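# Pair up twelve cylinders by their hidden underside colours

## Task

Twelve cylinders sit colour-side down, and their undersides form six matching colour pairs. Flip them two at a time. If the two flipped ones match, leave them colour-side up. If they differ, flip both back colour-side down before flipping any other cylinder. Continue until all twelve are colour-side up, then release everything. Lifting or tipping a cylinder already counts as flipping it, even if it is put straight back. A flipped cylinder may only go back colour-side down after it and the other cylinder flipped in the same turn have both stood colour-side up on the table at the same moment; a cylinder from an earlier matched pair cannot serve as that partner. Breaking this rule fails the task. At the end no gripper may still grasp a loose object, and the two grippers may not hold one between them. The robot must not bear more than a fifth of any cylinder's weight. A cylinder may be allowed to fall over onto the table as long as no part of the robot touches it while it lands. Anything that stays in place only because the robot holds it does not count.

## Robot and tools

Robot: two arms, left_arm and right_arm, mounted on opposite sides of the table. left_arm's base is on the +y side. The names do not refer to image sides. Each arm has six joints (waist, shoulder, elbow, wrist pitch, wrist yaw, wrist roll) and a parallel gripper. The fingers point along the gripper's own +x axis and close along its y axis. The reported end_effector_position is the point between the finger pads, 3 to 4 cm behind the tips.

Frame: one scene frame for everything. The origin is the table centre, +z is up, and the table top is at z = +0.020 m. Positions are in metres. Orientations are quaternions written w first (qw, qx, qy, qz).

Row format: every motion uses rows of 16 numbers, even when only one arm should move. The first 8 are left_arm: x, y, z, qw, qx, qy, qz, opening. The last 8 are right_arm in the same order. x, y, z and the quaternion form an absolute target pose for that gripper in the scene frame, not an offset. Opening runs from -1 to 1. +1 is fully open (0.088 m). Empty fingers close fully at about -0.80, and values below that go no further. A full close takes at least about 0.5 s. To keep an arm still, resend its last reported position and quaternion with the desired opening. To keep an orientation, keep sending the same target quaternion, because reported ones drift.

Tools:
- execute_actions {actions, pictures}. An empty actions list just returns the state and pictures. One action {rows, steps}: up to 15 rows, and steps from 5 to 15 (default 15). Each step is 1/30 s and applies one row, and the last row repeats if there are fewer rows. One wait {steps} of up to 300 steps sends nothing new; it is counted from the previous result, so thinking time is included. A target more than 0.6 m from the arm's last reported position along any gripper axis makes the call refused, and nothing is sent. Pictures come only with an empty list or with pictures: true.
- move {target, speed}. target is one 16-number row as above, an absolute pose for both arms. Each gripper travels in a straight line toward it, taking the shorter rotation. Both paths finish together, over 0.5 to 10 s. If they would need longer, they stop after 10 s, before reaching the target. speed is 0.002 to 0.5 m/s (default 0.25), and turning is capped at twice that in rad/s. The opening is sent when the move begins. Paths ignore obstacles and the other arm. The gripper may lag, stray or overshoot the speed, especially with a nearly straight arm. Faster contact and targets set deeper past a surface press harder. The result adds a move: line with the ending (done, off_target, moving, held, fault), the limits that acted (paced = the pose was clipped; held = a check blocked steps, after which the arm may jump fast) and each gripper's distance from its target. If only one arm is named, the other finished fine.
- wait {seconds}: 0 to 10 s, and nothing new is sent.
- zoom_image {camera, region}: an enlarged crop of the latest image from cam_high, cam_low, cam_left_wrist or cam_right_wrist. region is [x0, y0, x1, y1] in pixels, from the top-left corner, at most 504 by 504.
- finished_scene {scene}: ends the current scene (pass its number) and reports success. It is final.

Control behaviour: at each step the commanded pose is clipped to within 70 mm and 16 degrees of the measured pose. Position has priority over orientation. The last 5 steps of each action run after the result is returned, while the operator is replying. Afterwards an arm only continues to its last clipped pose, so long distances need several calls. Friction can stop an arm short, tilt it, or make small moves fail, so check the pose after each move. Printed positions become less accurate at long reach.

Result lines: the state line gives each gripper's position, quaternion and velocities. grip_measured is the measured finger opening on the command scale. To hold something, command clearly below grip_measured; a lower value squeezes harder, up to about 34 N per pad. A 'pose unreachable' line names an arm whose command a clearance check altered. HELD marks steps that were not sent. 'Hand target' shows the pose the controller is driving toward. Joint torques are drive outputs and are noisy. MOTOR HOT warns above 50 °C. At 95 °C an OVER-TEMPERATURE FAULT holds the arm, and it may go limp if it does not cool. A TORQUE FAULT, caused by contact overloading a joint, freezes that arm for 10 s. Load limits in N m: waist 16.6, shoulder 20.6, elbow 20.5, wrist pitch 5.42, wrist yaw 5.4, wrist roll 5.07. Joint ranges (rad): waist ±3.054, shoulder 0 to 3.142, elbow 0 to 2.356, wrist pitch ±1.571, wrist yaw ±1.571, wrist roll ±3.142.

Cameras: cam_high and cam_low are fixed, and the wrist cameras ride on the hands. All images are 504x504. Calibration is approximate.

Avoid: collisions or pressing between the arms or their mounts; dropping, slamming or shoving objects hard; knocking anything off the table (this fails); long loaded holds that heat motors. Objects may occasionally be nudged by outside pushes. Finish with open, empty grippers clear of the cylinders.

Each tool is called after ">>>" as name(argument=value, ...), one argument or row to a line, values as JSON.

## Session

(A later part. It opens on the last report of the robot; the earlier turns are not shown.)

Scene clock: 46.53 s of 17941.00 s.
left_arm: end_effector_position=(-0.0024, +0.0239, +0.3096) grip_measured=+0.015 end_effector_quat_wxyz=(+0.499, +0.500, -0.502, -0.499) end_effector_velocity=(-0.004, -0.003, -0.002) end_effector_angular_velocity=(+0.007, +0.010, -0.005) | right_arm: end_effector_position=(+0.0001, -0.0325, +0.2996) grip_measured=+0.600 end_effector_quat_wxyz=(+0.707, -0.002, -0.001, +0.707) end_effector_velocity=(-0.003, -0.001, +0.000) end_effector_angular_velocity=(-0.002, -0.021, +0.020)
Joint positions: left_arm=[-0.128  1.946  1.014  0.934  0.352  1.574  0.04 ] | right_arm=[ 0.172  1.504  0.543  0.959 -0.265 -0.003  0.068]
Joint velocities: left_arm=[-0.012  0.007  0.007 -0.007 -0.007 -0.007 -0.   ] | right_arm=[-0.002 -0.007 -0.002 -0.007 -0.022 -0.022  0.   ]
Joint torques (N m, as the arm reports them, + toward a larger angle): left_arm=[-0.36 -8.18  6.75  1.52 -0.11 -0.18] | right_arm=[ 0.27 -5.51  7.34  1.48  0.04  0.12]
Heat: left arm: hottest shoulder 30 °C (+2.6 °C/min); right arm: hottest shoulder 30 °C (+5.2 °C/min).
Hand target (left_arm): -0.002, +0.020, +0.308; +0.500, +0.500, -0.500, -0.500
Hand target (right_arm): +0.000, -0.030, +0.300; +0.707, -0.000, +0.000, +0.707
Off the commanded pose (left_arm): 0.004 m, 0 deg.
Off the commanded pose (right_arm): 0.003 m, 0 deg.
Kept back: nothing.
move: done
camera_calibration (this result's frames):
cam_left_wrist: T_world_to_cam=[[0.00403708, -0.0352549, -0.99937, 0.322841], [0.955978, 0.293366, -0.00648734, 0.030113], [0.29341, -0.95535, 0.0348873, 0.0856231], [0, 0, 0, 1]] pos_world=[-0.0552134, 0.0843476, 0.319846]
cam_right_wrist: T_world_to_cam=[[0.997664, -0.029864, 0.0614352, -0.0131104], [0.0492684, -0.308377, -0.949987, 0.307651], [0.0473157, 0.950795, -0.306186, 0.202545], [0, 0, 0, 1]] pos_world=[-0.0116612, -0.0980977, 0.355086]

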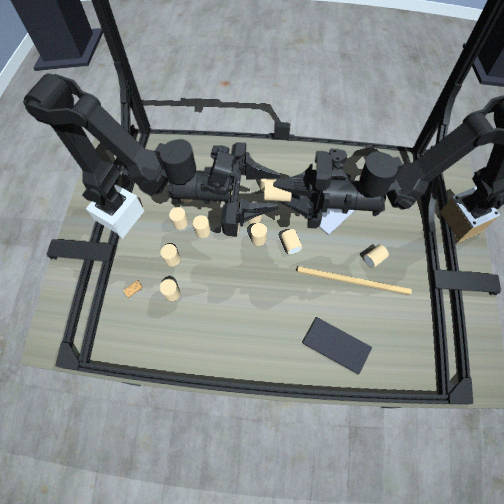

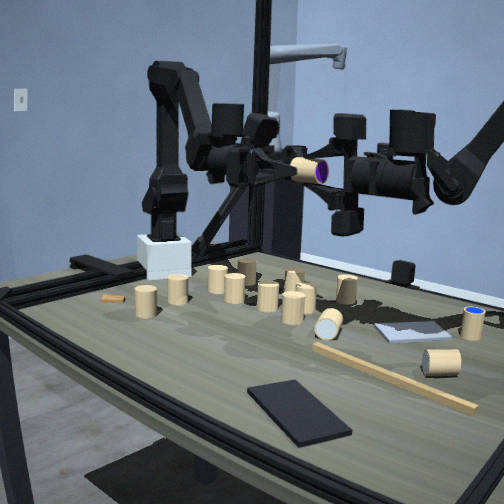

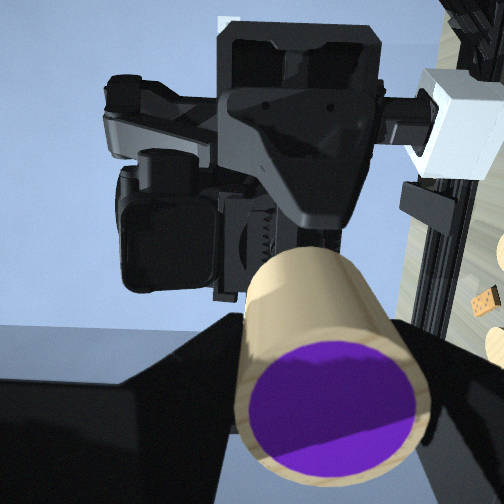

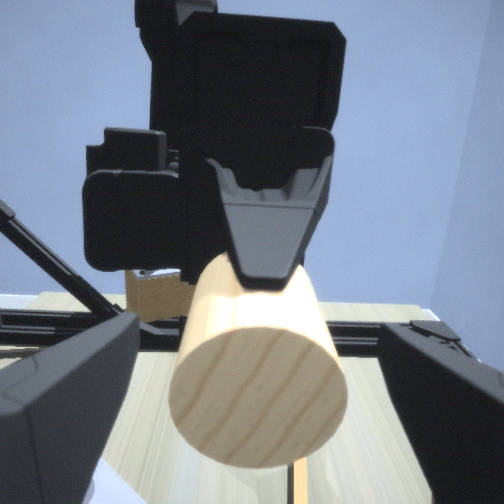

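>>> execute_actions(
  actions=[
    {"rows":[[-0.002,0.02,0.308,0.5,0.5,-0.5,-0.5,-0.4,0,-0.03,0.3,0.707,0,0,0.707,-0.4]]},
  ],
)

>>> execute_actions(
  actions=[
    {"rows":[[-0.002,0.02,0.308,0.5,0.5,-0.5,-0.5,0.6,0,-0.03,0.3,0.707,0,0,0.707,-0.4]],"steps":10},
  ],
)

>>> execute_actions(
  actions=[
    {"rows":[[-0.002,0.06,0.308,0.5,0.5,-0.5,-0.5,0.6,0,-0.07,0.3,0.707,0,0,0.707,-0.4]],"steps":12},
  ],
)

>>> move(
  target=[-0.19,0.247,0.135,0.5,0.5,0.5,-0.5,0.5,0.14,-0.13,0.135,0.5,-0.5,0.5,0.5,-0.4],
  speed=0.5,
)

>>> move(
  target=[-0.19,0.249,0.069,0.5,0.5,0.5,-0.5,0.5,0.14,-0.13,0.073,0.5,-0.5,0.5,0.5,-0.4],
  speed=0.12,
)

Scene clock: 47.23 s of 17941.00 s.
left_arm: end_effector_position=(-0.0016, +0.0235, +0.3099) grip_measured=+0.015 end_effector_quat_wxyz=(+0.501, +0.501, -0.501, -0.498) end_effector_velocity=(-0.003, -0.000, +0.001) end_effector_angular_velocity=(+0.002, +0.023, -0.000) | right_arm: end_effector_position=(-0.0006, -0.0324, +0.2997) grip_measured=+0.023 end_effector_quat_wxyz=(+0.706, -0.001, -0.001, +0.708) end_effector_velocity=(+0.001, -0.002, -0.004) end_effector_angular_velocity=(-0.012, -0.004, +0.000)
Joint positions: left_arm=[-0.127  1.947  1.017  0.933  0.349  1.573  0.04 ] | right_arm=[ 0.173  1.504  0.543  0.959 -0.265 -0.003  0.04 ]
Joint velocities: left_arm=[-0.007 -0.007 -0.002 -0.007 -0.007 -0.022 -0.   ] | right_arm=[-0.007 -0.002 -0.007 -0.007 -0.007 -0.007 -0.   ]
Joint torques (N m, as the arm reports them, + toward a larger angle): left_arm=[-0.37 -8.39  6.85  1.57  0.01 -0.12] | right_arm=[ 0.11 -5.57  7.34  1.48  0.05  0.11]
Heat: left arm: hottest shoulder 31 °C (+3.8 °C/min); right arm: hottest shoulder 30 °C (+5.1 °C/min).
Steps of this call (steps 1 to 11: nothing new was sent; steps 12 to 21: the first 10 steps of this action). Readings (end_effector_position):
12: left_arm (-0.0023, +0.0236, +0.3098) | right_arm (+0.0001, -0.0325, +0.2997)
13: left_arm (-0.0023, +0.0236, +0.3097) | right_arm (+0.0001, -0.0325, +0.2997)
15: left_arm (-0.0022, +0.0235, +0.3099) | right_arm (+0.0001, -0.0325, +0.2997)
19: left_arm (-0.0016, +0.0235, +0.3099) | right_arm (-0.0006, -0.0324, +0.2997)
21: the state above

Scene clock: 47.57 s of 17941.00 s.
left_arm: end_effector_position=(-0.0015, +0.0234, +0.3102) grip_measured=+0.192 end_effector_quat_wxyz=(+0.501, +0.501, -0.501, -0.497) end_effector_velocity=(+0.000, -0.002, +0.005) end_effector_angular_velocity=(-0.007, +0.019, +0.005) | right_arm: end_effector_position=(-0.0005, -0.0323, +0.2996) grip_measured=+0.023 end_effector_quat_wxyz=(+0.707, -0.002, -0.001, +0.708) end_effector_velocity=(-0.000, -0.000, -0.003) end_effector_angular_velocity=(-0.012, -0.004, +0.005)
Joint positions: left_arm=[-0.127  1.947  1.017  0.933  0.349  1.573  0.048] | right_arm=[ 0.173  1.504  0.543  0.959 -0.265 -0.003  0.04 ]
Joint velocities: left_arm=[-0.002 -0.002  0.012 -0.007 -0.007 -0.022  0.16 ] | right_arm=[-0.002  0.002 -0.002 -0.007 -0.007 -0.007 -0.   ]
Joint torques (N m, as the arm reports them, + toward a larger angle): left_arm=[-0.34 -8.47  6.85  1.51 -0.01 -0.16] | right_arm=[ 0.1  -5.63  7.29  1.48  0.03  0.12]
Heat: left arm: hottest shoulder 31 °C (+3.8 °C/min); right arm: hottest shoulder 30 °C (+5.0 °C/min).
Off your previous action's commanded pose (left_arm): 0.004 m, 0 deg at its last step (step 5 of this call).
Off your previous action's commanded pose (right_arm): 0.002 m, 0 deg at its last step (step 5 of this call).
Steps of this call (steps 1 to 5: the last 5 steps of your previous action; steps 6 to 10: the first 5 steps of this action). Readings (end_effector_position):
6: left_arm (-0.0016, +0.0235, +0.3099) | right_arm (-0.0006, -0.0324, +0.2997)
7: left_arm (-0.0016, +0.0235, +0.3099) | right_arm (-0.0006, -0.0324, +0.2997)
9: left_arm (-0.0015, +0.0234, +0.3101) | right_arm (-0.0005, -0.0323, +0.2996)
10: the state above

Scene clock: 47.97 s of 17941.00 s.
left_arm: end_effector_position=(-0.0006, +0.0503, +0.3057) grip_measured=+0.592 end_effector_quat_wxyz=(+0.499, +0.502, -0.498, -0.500) end_effector_velocity=(+0.006, +0.060, +0.000) end_effector_angular_velocity=(+0.002, -0.006, +0.010) | right_arm: end_effector_position=(+0.0003, -0.0608, +0.3009) grip_measured=+0.023 end_effector_quat_wxyz=(+0.708, -0.000, -0.003, +0.707) end_effector_velocity=(-0.005, -0.059, +0.013) end_effector_angular_velocity=(+0.021, +0.000, +0.034)
Joint positions: left_arm=[-0.098  1.879  0.902  0.972  0.378  1.573  0.068] | right_arm=[ 0.14   1.387  0.447  0.944 -0.295 -0.003  0.04 ]
Joint velocities: left_arm=[ 0.076 -0.168 -0.237  0.066  0.066  0.007  0.004] | right_arm=[-0.076 -0.291 -0.173 -0.095 -0.11   0.007  0.   ]
Joint torques (N m, as the arm reports them, + toward a larger angle): left_arm=[ -0.22 -10.84   4.47   1.87   0.16  -0.15] | right_arm=[-0.25 -6.64  5.04  1.19 -0.13  0.14]
Heat: left arm: hottest shoulder 31 °C (+3.8 °C/min); right arm: hottest shoulder 30 °C (+5.0 °C/min).
Off your previous action's commanded pose (left_arm): 0.004 m, 0 deg at its last step (step 5 of this call).
Off your previous action's commanded pose (right_arm): 0.002 m, 0 deg at its last step (step 5 of this call).
Steps of this call (steps 1 to 5: the last 5 steps of your previous action; steps 6 to 12: the first 7 steps of this action). Readings (end_effector_position):
6: left_arm (-0.0023, +0.0261, +0.3103) | right_arm (-0.0007, -0.0356, +0.2994)
7: left_arm (-0.0029, +0.0313, +0.3092) | right_arm (-0.0005, -0.0414, +0.2987)
9: left_arm (-0.0026, +0.0415, +0.3067) | right_arm (-0.0001, -0.0523, +0.2991)
12: the state above

Scene clock: 51.03 s of 17941.00 s.
left_arm: end_effector_position=(-0.1892, +0.2470, +0.1345) grip_measured=+0.500 end_effector_quat_wxyz=(+0.501, +0.495, +0.502, -0.501) end_effector_velocity=(+0.001, +0.005, -0.004) end_effector_angular_velocity=(+0.020, -0.011, +0.034) | right_arm: end_effector_position=(+0.1372, -0.1315, +0.1381) grip_measured=+0.023 end_effector_quat_wxyz=(+0.499, -0.498, +0.498, +0.506) end_effector_velocity=(+0.001, +0.001, -0.001) end_effector_angular_velocity=(-0.002, +0.010, +0.005)
Joint positions: left_arm=[-0.673  1.767  0.982 -0.779  0.006 -0.2    0.064] | right_arm=[-0.164  1.992  1.397 -0.973 -0.011 -0.608  0.04 ]
Joint velocities: left_arm=[-0.002  0.007 -0.007 -0.007 -0.007 -0.037 -0.   ] | right_arm=[-0.002  0.012  0.012 -0.007 -0.007 -0.007 -0.   ]
Joint torques (N m, as the arm reports them, + toward a larger angle): left_arm=[-0.26 -5.74  5.68  0.18  0.14 -0.03] | right_arm=[-0.27 -8.72  6.82 -0.11  0.   -0.22]
Heat: left arm: hottest shoulder 31 °C (+3.5 °C/min); right arm: hottest shoulder 30 °C (+4.7 °C/min).
Hand target (left_arm): -0.191, +0.245, +0.133; +0.499, +0.495, +0.505, -0.500
Hand target (right_arm): +0.139, -0.131, +0.136; +0.495, -0.500, +0.500, +0.505
Off your previous action's commanded pose (left_arm): 0.005 m, 0 deg at its last step (step 5 of this call).
Off your previous action's commanded pose (right_arm): 0.004 m, 0 deg at its last step (step 5 of this call).
Off the commanded pose (left_arm): 0.001 m, 1 deg.
Off the commanded pose (right_arm): 0.004 m, 1 deg.
Kept back: nothing.
move: done
camera_calibration (this result's frames):
cam_left_wrist: T_world_to_cam=[[-0.999642, -0.00647005, -0.0259506, -0.171513], [-0.0136919, 0.957307, 0.288749, -0.245059], [0.0229745, 0.289001, -0.957053, 0.134616], [0, 0, 0, 1]] pos_world=[-0.1779, 0.194582, 0.195144]
cam_right_wrist: T_world_to_cam=[[0.997606, 0.0650745, 0.0234033, -0.12523], [0.0551445, -0.952775, 0.298627, -0.140994], [0.041731, -0.296621, -0.954083, 0.166919], [0, 0, 0, 1]] pos_world=[0.125739, -0.0766747, 0.20429]

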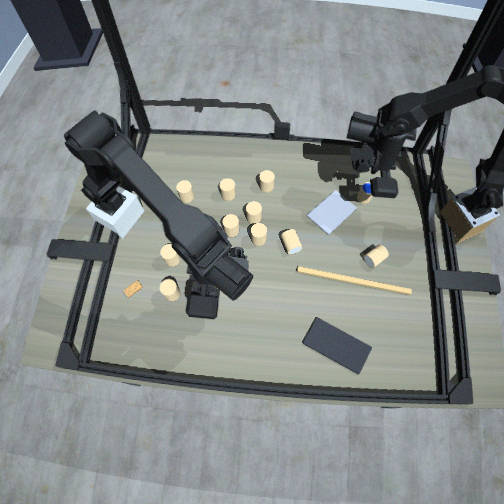

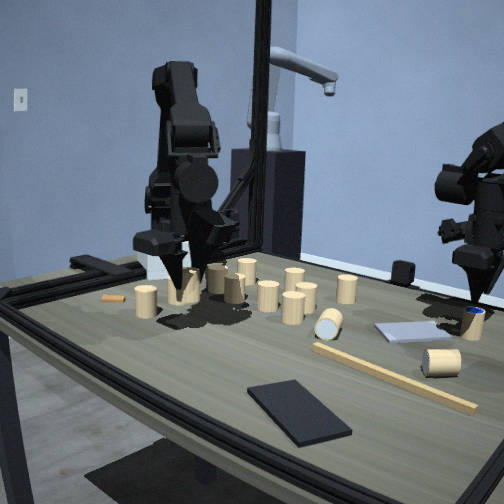

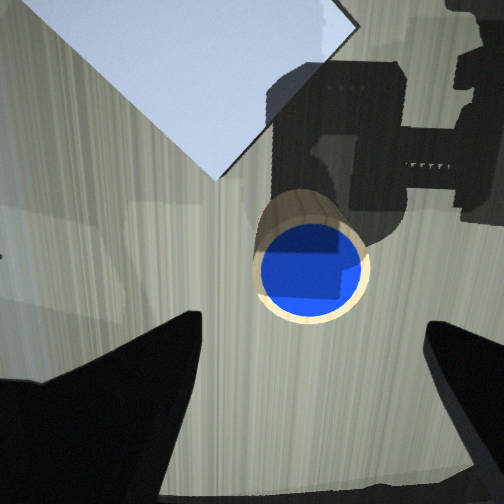

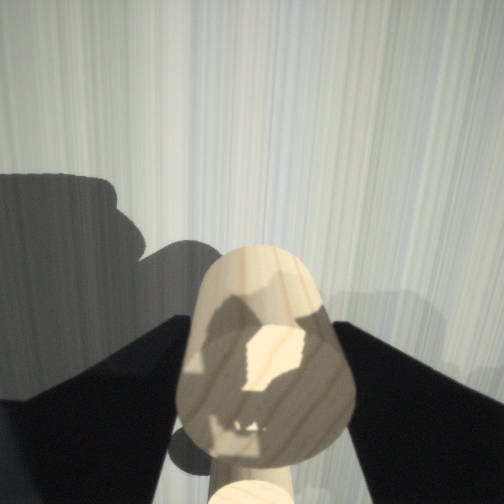

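Scene clock: 52.07 s of 17941.00 s.
left_arm: end_effector_position=(-0.1906, +0.2441, +0.0742) grip_measured=+0.500 end_effector_quat_wxyz=(+0.503, +0.493, +0.498, -0.505) end_effector_velocity=(+0.002, +0.006, -0.005) end_effector_angular_velocity=(+0.025, -0.012, +0.005) | right_arm: end_effector_position=(+0.1415, -0.1274, +0.0817) grip_measured=+0.022 end_effector_quat_wxyz=(+0.505, -0.499, +0.492, +0.503) end_effector_velocity=(+0.002, +0.004, +0.000) end_effector_angular_velocity=(+0.022, -0.007, +0.005)
Joint positions: left_arm=[-0.677  1.922  0.887 -0.517  0.003 -0.201  0.064] | right_arm=[-0.164  2.093  1.303 -0.761 -0.003 -0.606  0.04 ]
Joint velocities: left_arm=[-0.002  0.012 -0.007 -0.007 -0.007 -0.007 -0.   ] | right_arm=[-0.002 -0.002 -0.002  0.022 -0.007 -0.007 -0.   ]
Joint torques (N m, as the arm reports them, + toward a larger angle): left_arm=[-0.39 -6.23  2.99  0.45 -0.13  0.06] | right_arm=[ 0.02 -8.35  3.91  0.56 -0.01  0.17]
Heat: left arm: hottest shoulder 31 °C (+3.5 °C/min); right arm: hottest shoulder 30 °C (+4.6 °C/min).
Hand target (left_arm): -0.190, +0.249, +0.069; +0.500, +0.500, +0.500, -0.500
Hand target (right_arm): +0.140, -0.131, +0.073; +0.500, -0.500, +0.500, +0.500
Off the commanded pose (left_arm): 0.007 m, 1 deg.
Off the commanded pose (right_arm): 0.009 m, 1 deg.
Kept back: nothing.
move: off_target (right_arm)
camera_calibration (this result's frames):
cam_left_wrist: T_world_to_cam=[[-0.999654, -0.00301587, -0.0261345, -0.175321], [-0.0101346, 0.960884, 0.276767, -0.224254], [0.0242776, 0.276936, -0.960582, 0.0812073], [0, 0, 0, 1]] pos_world=[-0.179505, 0.192464, 0.13549]
cam_right_wrist: T_world_to_cam=[[0.997233, 0.0627986, 0.0397943, -0.130012], [0.0485661, -0.955533, 0.290857, -0.119263], [0.0562901, -0.288119, -0.955939, 0.113307], [0, 0, 0, 1]] pos_world=[0.129066, -0.0731491, 0.148177]

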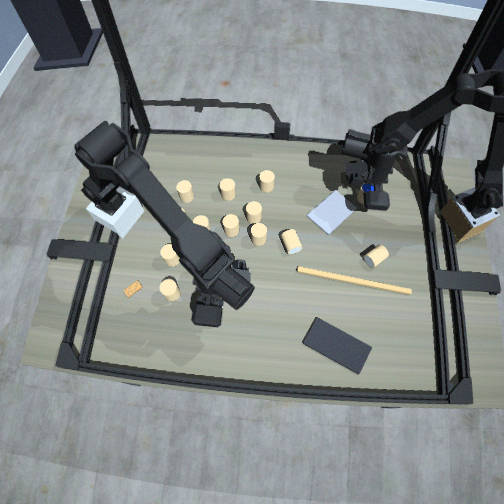

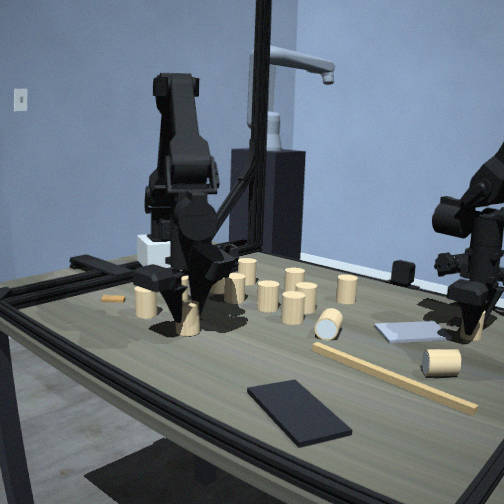

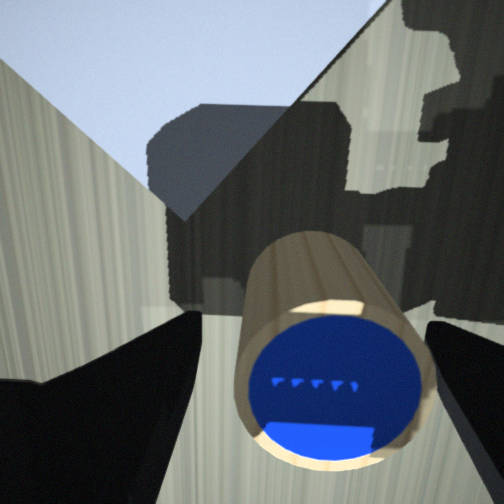

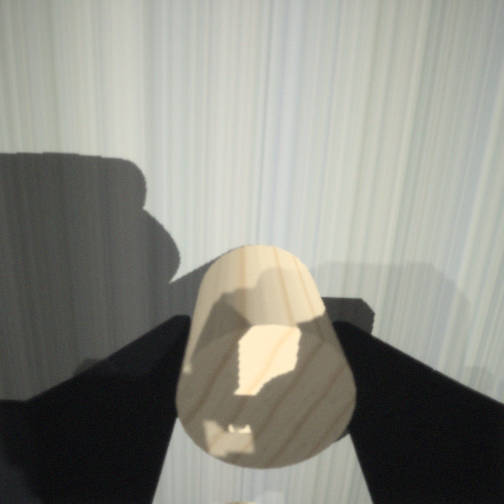

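>>> execute_actions(
  actions=[
    {"rows":[[-0.19,0.24,0.073,0.5,0.5,0.5,-0.5,0.5,0.14,-0.128,0.078,0.5,-0.5,0.5,0.5,0.5],[-0.19,0.24,0.073,0.5,0.5,0.5,-0.5,0.5,0.14,-0.128,0.078,0.5,-0.5,0.5,0.5,0.5],[-0.19,0.24,0.073,0.5,0.5,0.5,-0.5,0.5,0.14,-0.128,0.078,0.5,-0.5,0.5,0.5,0.5],[-0.19,0.24,0.073,0.5,0.5,0.5,-0.5,-0.4,0.14,-0.128,0.078,0.5,-0.5,0.5,0.5,0.5]]},
  ],
)

>>> execute_actions(
  actions=[
    {"rows":[[-0.19,0.24,0.1,0.5,0.5,0.5,-0.5,-0.4,0.14,-0.128,0.105,0.5,-0.5,0.5,0.5,0.5],[-0.19,0.24,0.1,0.5,0.5,0.5,-0.5,-0.4,0.14,-0.128,0.105,0.5,-0.5,0.5,0.5,0.5],[-0.19,0.24,0.14,0.5,0.5,0.5,-0.5,-0.4,0.14,-0.128,0.15,0.5,-0.5,0.5,0.5,0.5]]},
  ],
)

>>> move(
  target=[-0.002,0.08,0.31,0.5,0.5,-0.5,-0.5,-0.4,0,-0.03,0.3,0.707,0,0,0.707,0.6],
  speed=0.5,
)

>>> move(
  target=[-0.002,0.02,0.31,0.5,0.5,-0.5,-0.5,-0.4,0,-0.03,0.3,0.707,0,0,0.707,0.6],
  speed=0.15,
)

>>> execute_actions(
  actions=[
    {"rows":[[-0.002,0.02,0.31,0.5,0.5,-0.5,-0.5,-0.4,0,-0.03,0.3,0.707,0,0,0.707,-0.4]]},
  ],
)

Scene clock: 52.87 s of 17941.00 s.
left_arm: end_effector_position=(-0.1910, +0.2414, +0.0747) grip_measured=+0.016 end_effector_quat_wxyz=(+0.501, +0.497, +0.499, -0.503) end_effector_velocity=(-0.000, +0.004, -0.002) end_effector_angular_velocity=(+0.034, -0.015, -0.029) | right_arm: end_effector_position=(+0.1403, -0.1291, +0.0807) grip_measured=+0.448 end_effector_quat_wxyz=(+0.502, -0.500, +0.497, +0.502) end_effector_velocity=(-0.005, -0.000, +0.003) end_effector_angular_velocity=(+0.002, +0.025, +0.010)
Joint positions: left_arm=[-0.677  1.935  0.91  -0.538  0.003 -0.198  0.04 ] | right_arm=[-0.164  2.096  1.303 -0.769 -0.001 -0.603  0.061]
Joint velocities: left_arm=[-0.007  0.017  0.017 -0.037 -0.007  0.022 -0.   ] | right_arm=[ 0.002 -0.007  0.002 -0.022 -0.022 -0.007  0.021]
Joint torques (N m, as the arm reports them, + toward a larger angle): left_arm=[-0.1  -6.27  4.89  0.25 -0.2   0.04] | right_arm=[ 0.27 -9.02  6.21 -0.08 -0.05  0.19]
Heat: left arm: hottest shoulder 31 °C (+3.4 °C/min); right arm: hottest shoulder 30 °C (+4.5 °C/min).
Steps of this call (steps 1 to 14: nothing new was sent; steps 15 to 24: the first 10 steps of this action). Readings (end_effector_position):
15: left_arm (-0.1906, +0.2440, +0.0737) | right_arm (+0.1419, -0.1272, +0.0817)
16: left_arm (-0.1906, +0.2440, +0.0737) | right_arm (+0.1419, -0.1272, +0.0817)
18: left_arm (-0.1906, +0.2438, +0.0736) | right_arm (+0.1415, -0.1277, +0.0818)
22: left_arm (-0.1909, +0.2421, +0.0745) | right_arm (+0.1405, -0.1289, +0.0807)
24: the state above

Scene clock: 53.37 s of 17941.00 s.
left_arm: end_effector_position=(-0.1914, +0.2395, +0.1317) grip_measured=+0.016 end_effector_quat_wxyz=(+0.500, +0.498, +0.500, -0.502) end_effector_velocity=(+0.003, +0.008, +0.064) end_effector_angular_velocity=(+0.049, -0.017, +0.024) | right_arm: end_effector_position=(+0.1419, -0.1266, +0.1433) grip_measured=+0.499 end_effector_quat_wxyz=(+0.503, -0.499, +0.495, +0.502) end_effector_velocity=(+0.004, +0.003, +0.087) end_effector_angular_velocity=(+0.018, -0.004, +0.015)
Joint positions: left_arm=[-0.677  1.801  1.011 -0.777  0.003 -0.198  0.04 ] | right_arm=[-0.164  2.002  1.434 -0.991 -0.001 -0.603  0.063]
Joint velocities: left_arm=[ 0.002 -0.125  0.139 -0.315 -0.007 -0.022 -0.   ] | right_arm=[-0.007 -0.105  0.212 -0.3   -0.007 -0.022 -0.   ]
Joint torques (N m, as the arm reports them, + toward a larger angle): left_arm=[ 0.17 -8.13  4.81  0.04 -0.12  0.14] | right_arm=[ 0.28 -9.82  5.5  -0.22 -0.05  0.17]
Heat: left arm: hottest shoulder 31 °C (+3.4 °C/min); right arm: hottest shoulder 30 °C (+4.5 °C/min).
Off your previous action's commanded pose (left_arm): 0.002 m, 0 deg at its last step (step 5 of this call).
Off your previous action's commanded pose (right_arm): 0.003 m, 0 deg at its last step (step 5 of this call).
Steps of this call (steps 1 to 5: the last 5 steps of your previous action; steps 6 to 15: the first 10 steps of this action). Readings (end_effector_position):
6: left_arm (-0.1906, +0.2434, +0.0764) | right_arm (+0.1394, -0.1302, +0.0824)
7: left_arm (-0.1901, +0.2460, +0.0789) | right_arm (+0.1384, -0.1318, +0.0842)
9: left_arm (-0.1892, +0.2509, +0.0934) | right_arm (+0.1358, -0.1356, +0.0981)
13: left_arm (-0.1911, +0.2410, +0.1245) | right_arm (+0.1408, -0.1282, +0.1337)
15: the state above

Scene clock: 56.50 s of 17941.00 s.
left_arm: end_effector_position=(-0.0031, +0.0843, +0.3108) grip_measured=+0.016 end_effector_quat_wxyz=(+0.496, +0.501, -0.502, -0.502) end_effector_velocity=(-0.001, -0.002, +0.001) end_effector_angular_velocity=(-0.007, +0.004, -0.010) | right_arm: end_effector_position=(+0.0019, -0.0286, +0.3067) grip_measured=+0.600 end_effector_quat_wxyz=(+0.711, -0.001, -0.012, +0.703) end_effector_velocity=(+0.002, -0.001, -0.004) end_effector_angular_velocity=(-0.007, +0.009, -0.010)
Joint positions: left_arm=[-0.062  1.763  0.774  0.984  0.425  1.578  0.04 ] | right_arm=[ 0.175  1.508  0.564  0.961 -0.251 -0.015  0.068]
Joint velocities: left_arm=[-0.002  0.007  0.007  0.007  0.007 -0.007 -0.   ] | right_arm=[-0.002  0.007 -0.007  0.007  0.007  0.007 -0.   ]
Joint torques (N m, as the arm reports them, + toward a larger angle): left_arm=[ 0.58 -6.57  6.66  1.79  0.13  0.05] | right_arm=[ 0.33 -5.54  4.76  1.53  0.04  0.19]
Heat: left arm: hottest shoulder 31 °C (+3.2 °C/min); right arm: hottest shoulder 31 °C (+5.3 °C/min).
Hand target (left_arm): -0.001, +0.082, +0.312; +0.495, +0.500, -0.505, -0.499
Hand target (right_arm): +0.001, -0.029, +0.299; +0.711, -0.003, -0.003, +0.703
Off your previous action's commanded pose (left_arm): 0.007 m, 1 deg at its last step (step 5 of this call).
Off your previous action's commanded pose (right_arm): 0.004 m, 0 deg at its last step (step 5 of this call).
Off the commanded pose (left_arm): 0.005 m, 1 deg.
Off the commanded pose (right_arm): 0.007 m, 2 deg.
Kept back: nothing.
move: done
camera_calibration (this result's frames):
cam_left_wrist: T_world_to_cam=[[0.00504333, -0.0282829, -0.999587, 0.325586], [0.957978, 0.286823, -0.00328212, 0.0125858], [0.286797, -0.957566, 0.0285409, 0.145705], [0, 0, 0, 1]] pos_world=[-0.0554868, 0.145121, 0.321335]
cam_right_wrist: T_world_to_cam=[[0.996172, -0.0417889, 0.076777, -0.0203052], [0.0612781, -0.292522, -0.954293, 0.317265], [0.0623378, 0.955345, -0.288842, 0.195697], [0, 0, 0, 1]] pos_world=[-0.0114132, -0.0949994, 0.360848]

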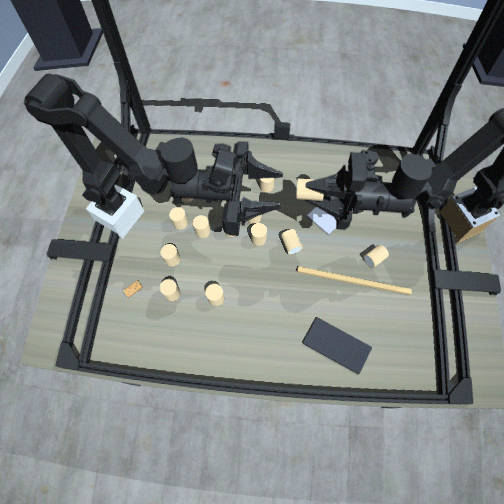

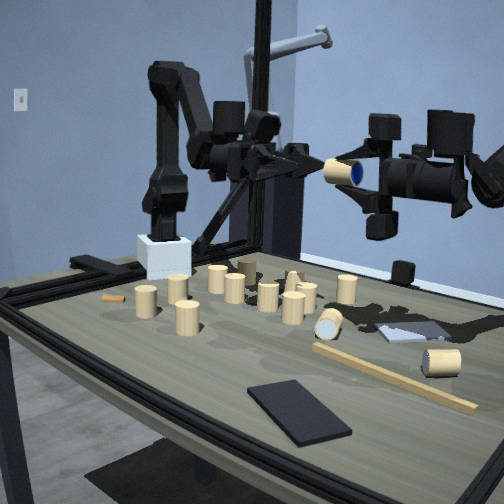

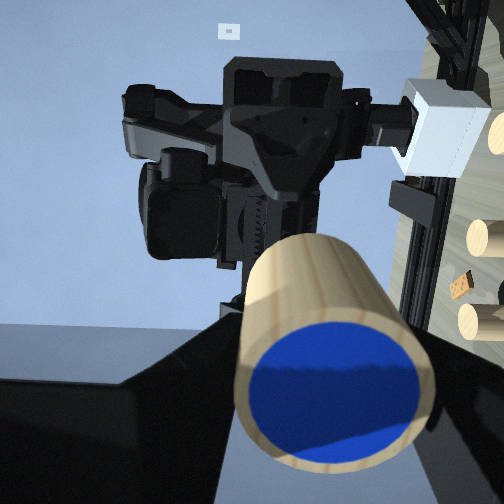

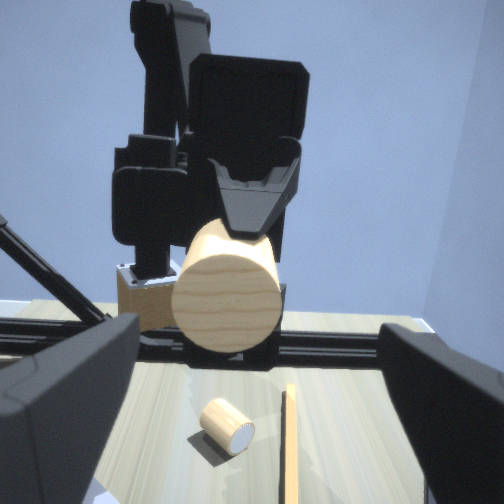

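Scene clock: 57.47 s of 17941.00 s.
left_arm: end_effector_position=(-0.0024, +0.0239, +0.3116) grip_measured=+0.015 end_effector_quat_wxyz=(+0.499, +0.500, -0.502, -0.499) end_effector_velocity=(-0.002, -0.002, -0.004) end_effector_angular_velocity=(+0.011, +0.012, -0.000) | right_arm: end_effector_position=(+0.0006, -0.0289, +0.3061) grip_measured=+0.600 end_effector_quat_wxyz=(+0.708, +0.002, -0.008, +0.706) end_effector_velocity=(+0.004, -0.001, +0.002) end_effector_angular_velocity=(+0.007, -0.009, -0.015)
Joint positions: left_arm=[-0.128  1.941  1.017  0.927  0.352  1.574  0.04 ] | right_arm=[ 0.175  1.508  0.563  0.961 -0.259 -0.005  0.068]
Joint velocities: left_arm=[-0.007  0.007  0.002 -0.007 -0.007 -0.007 -0.   ] | right_arm=[-0.007 -0.002 -0.002  0.007  0.007 -0.007  0.   ]
Joint torques (N m, as the arm reports them, + toward a larger angle): left_arm=[-0.43 -8.34  6.84  1.61 -0.19 -0.19] | right_arm=[-0.06 -6.27  4.78  1.37 -0.13  0.2 ]
Heat: left arm: hottest shoulder 31 °C (+3.1 °C/min); right arm: hottest shoulder 31 °C (+5.2 °C/min).
Hand target (left_arm): -0.002, +0.020, +0.310; +0.500, +0.500, -0.500, -0.500
Hand target (right_arm): -0.000, -0.030, +0.300; +0.707, +0.000, -0.000, +0.707
Off the commanded pose (left_arm): 0.004 m, 0 deg.
Off the commanded pose (right_arm): 0.006 m, 1 deg.
Kept back: nothing.
move: done
camera_calibration (this result's frames):
cam_left_wrist: T_world_to_cam=[[0.00403708, -0.0352549, -0.99937, 0.324803], [0.955978, 0.293366, -0.00648734, 0.0301256], [0.29341, -0.95535, 0.0348873, 0.0855517], [0, 0, 0, 1]] pos_world=[-0.0552124, 0.0843449, 0.32181]
cam_right_wrist: T_world_to_cam=[[0.997191, -0.0332021, 0.0671462, -0.0157567], [0.0545167, -0.293056, -0.95454, 0.316826], [0.0513704, 0.955519, -0.290423, 0.196337], [0, 0, 0, 1]] pos_world=[-0.0116457, -0.0952787, 0.360501]

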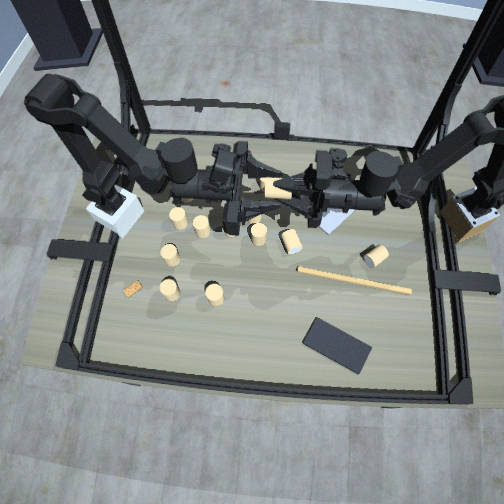

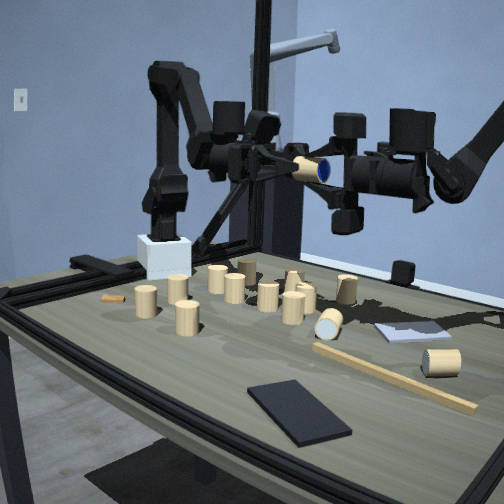

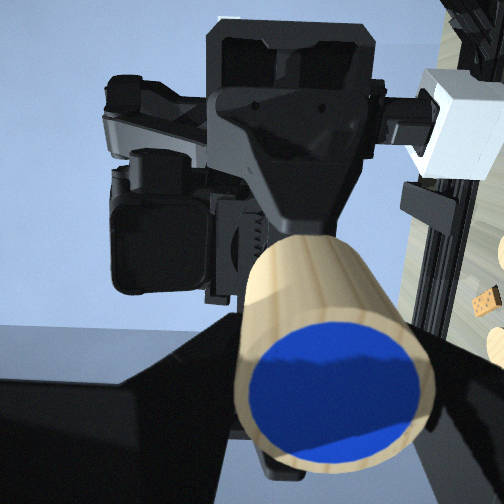

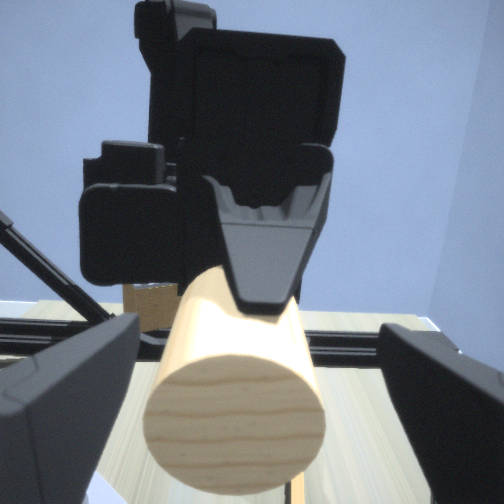

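Scene clock: 57.80 s of 17941.00 s.
left_arm: end_effector_position=(+0.0007, +0.0239, +0.3113) grip_measured=+0.015 end_effector_quat_wxyz=(+0.502, +0.503, -0.498, -0.497) end_effector_velocity=(-0.003, +0.000, -0.001) end_effector_angular_velocity=(+0.007, -0.005, -0.010) | right_arm: end_effector_position=(-0.0023, -0.0287, +0.3060) grip_measured=+0.021 end_effector_quat_wxyz=(+0.703, +0.003, -0.008, +0.711) end_effector_velocity=(-0.000, -0.002, -0.004) end_effector_angular_velocity=(-0.012, +0.010, +0.005)
Joint positions: left_arm=[-0.124  1.943  1.019  0.924  0.345  1.573  0.04 ] | right_arm=[ 0.178  1.508  0.562  0.961 -0.268 -0.003  0.04 ]
Joint velocities: left_arm=[-0.002 -0.002 -0.002 -0.007  0.007  0.007 -0.   ] | right_arm=[-0.002 -0.002 -0.007 -0.007 -0.007  0.007 -0.   ]
Joint torques (N m, as the arm reports them, + toward a larger angle): left_arm=[-0.18 -8.45  6.94  1.6   0.15 -0.08] | right_arm=[-0.46 -6.26  4.83  1.33  0.13  0.11]
Heat: left arm: hottest shoulder 31 °C (+3.1 °C/min); right arm: hottest shoulder 31 °C (+5.2 °C/min).
Steps of this call (steps 1 to 10: the first 10 steps of this action). Readings (end_effector_position):
1: left_arm (-0.0024, +0.0238, +0.3115) | right_arm (+0.0005, -0.0289, +0.3061)
2: left_arm (-0.0024, +0.0237, +0.3115) | right_arm (+0.0005, -0.0289, +0.3061)
4: left_arm (-0.0006, +0.0237, +0.3115) | right_arm (-0.0013, -0.0288, +0.3060)
8: left_arm (+0.0007, +0.0239, +0.3113) | right_arm (-0.0023, -0.0287, +0.3060)
10: the state above


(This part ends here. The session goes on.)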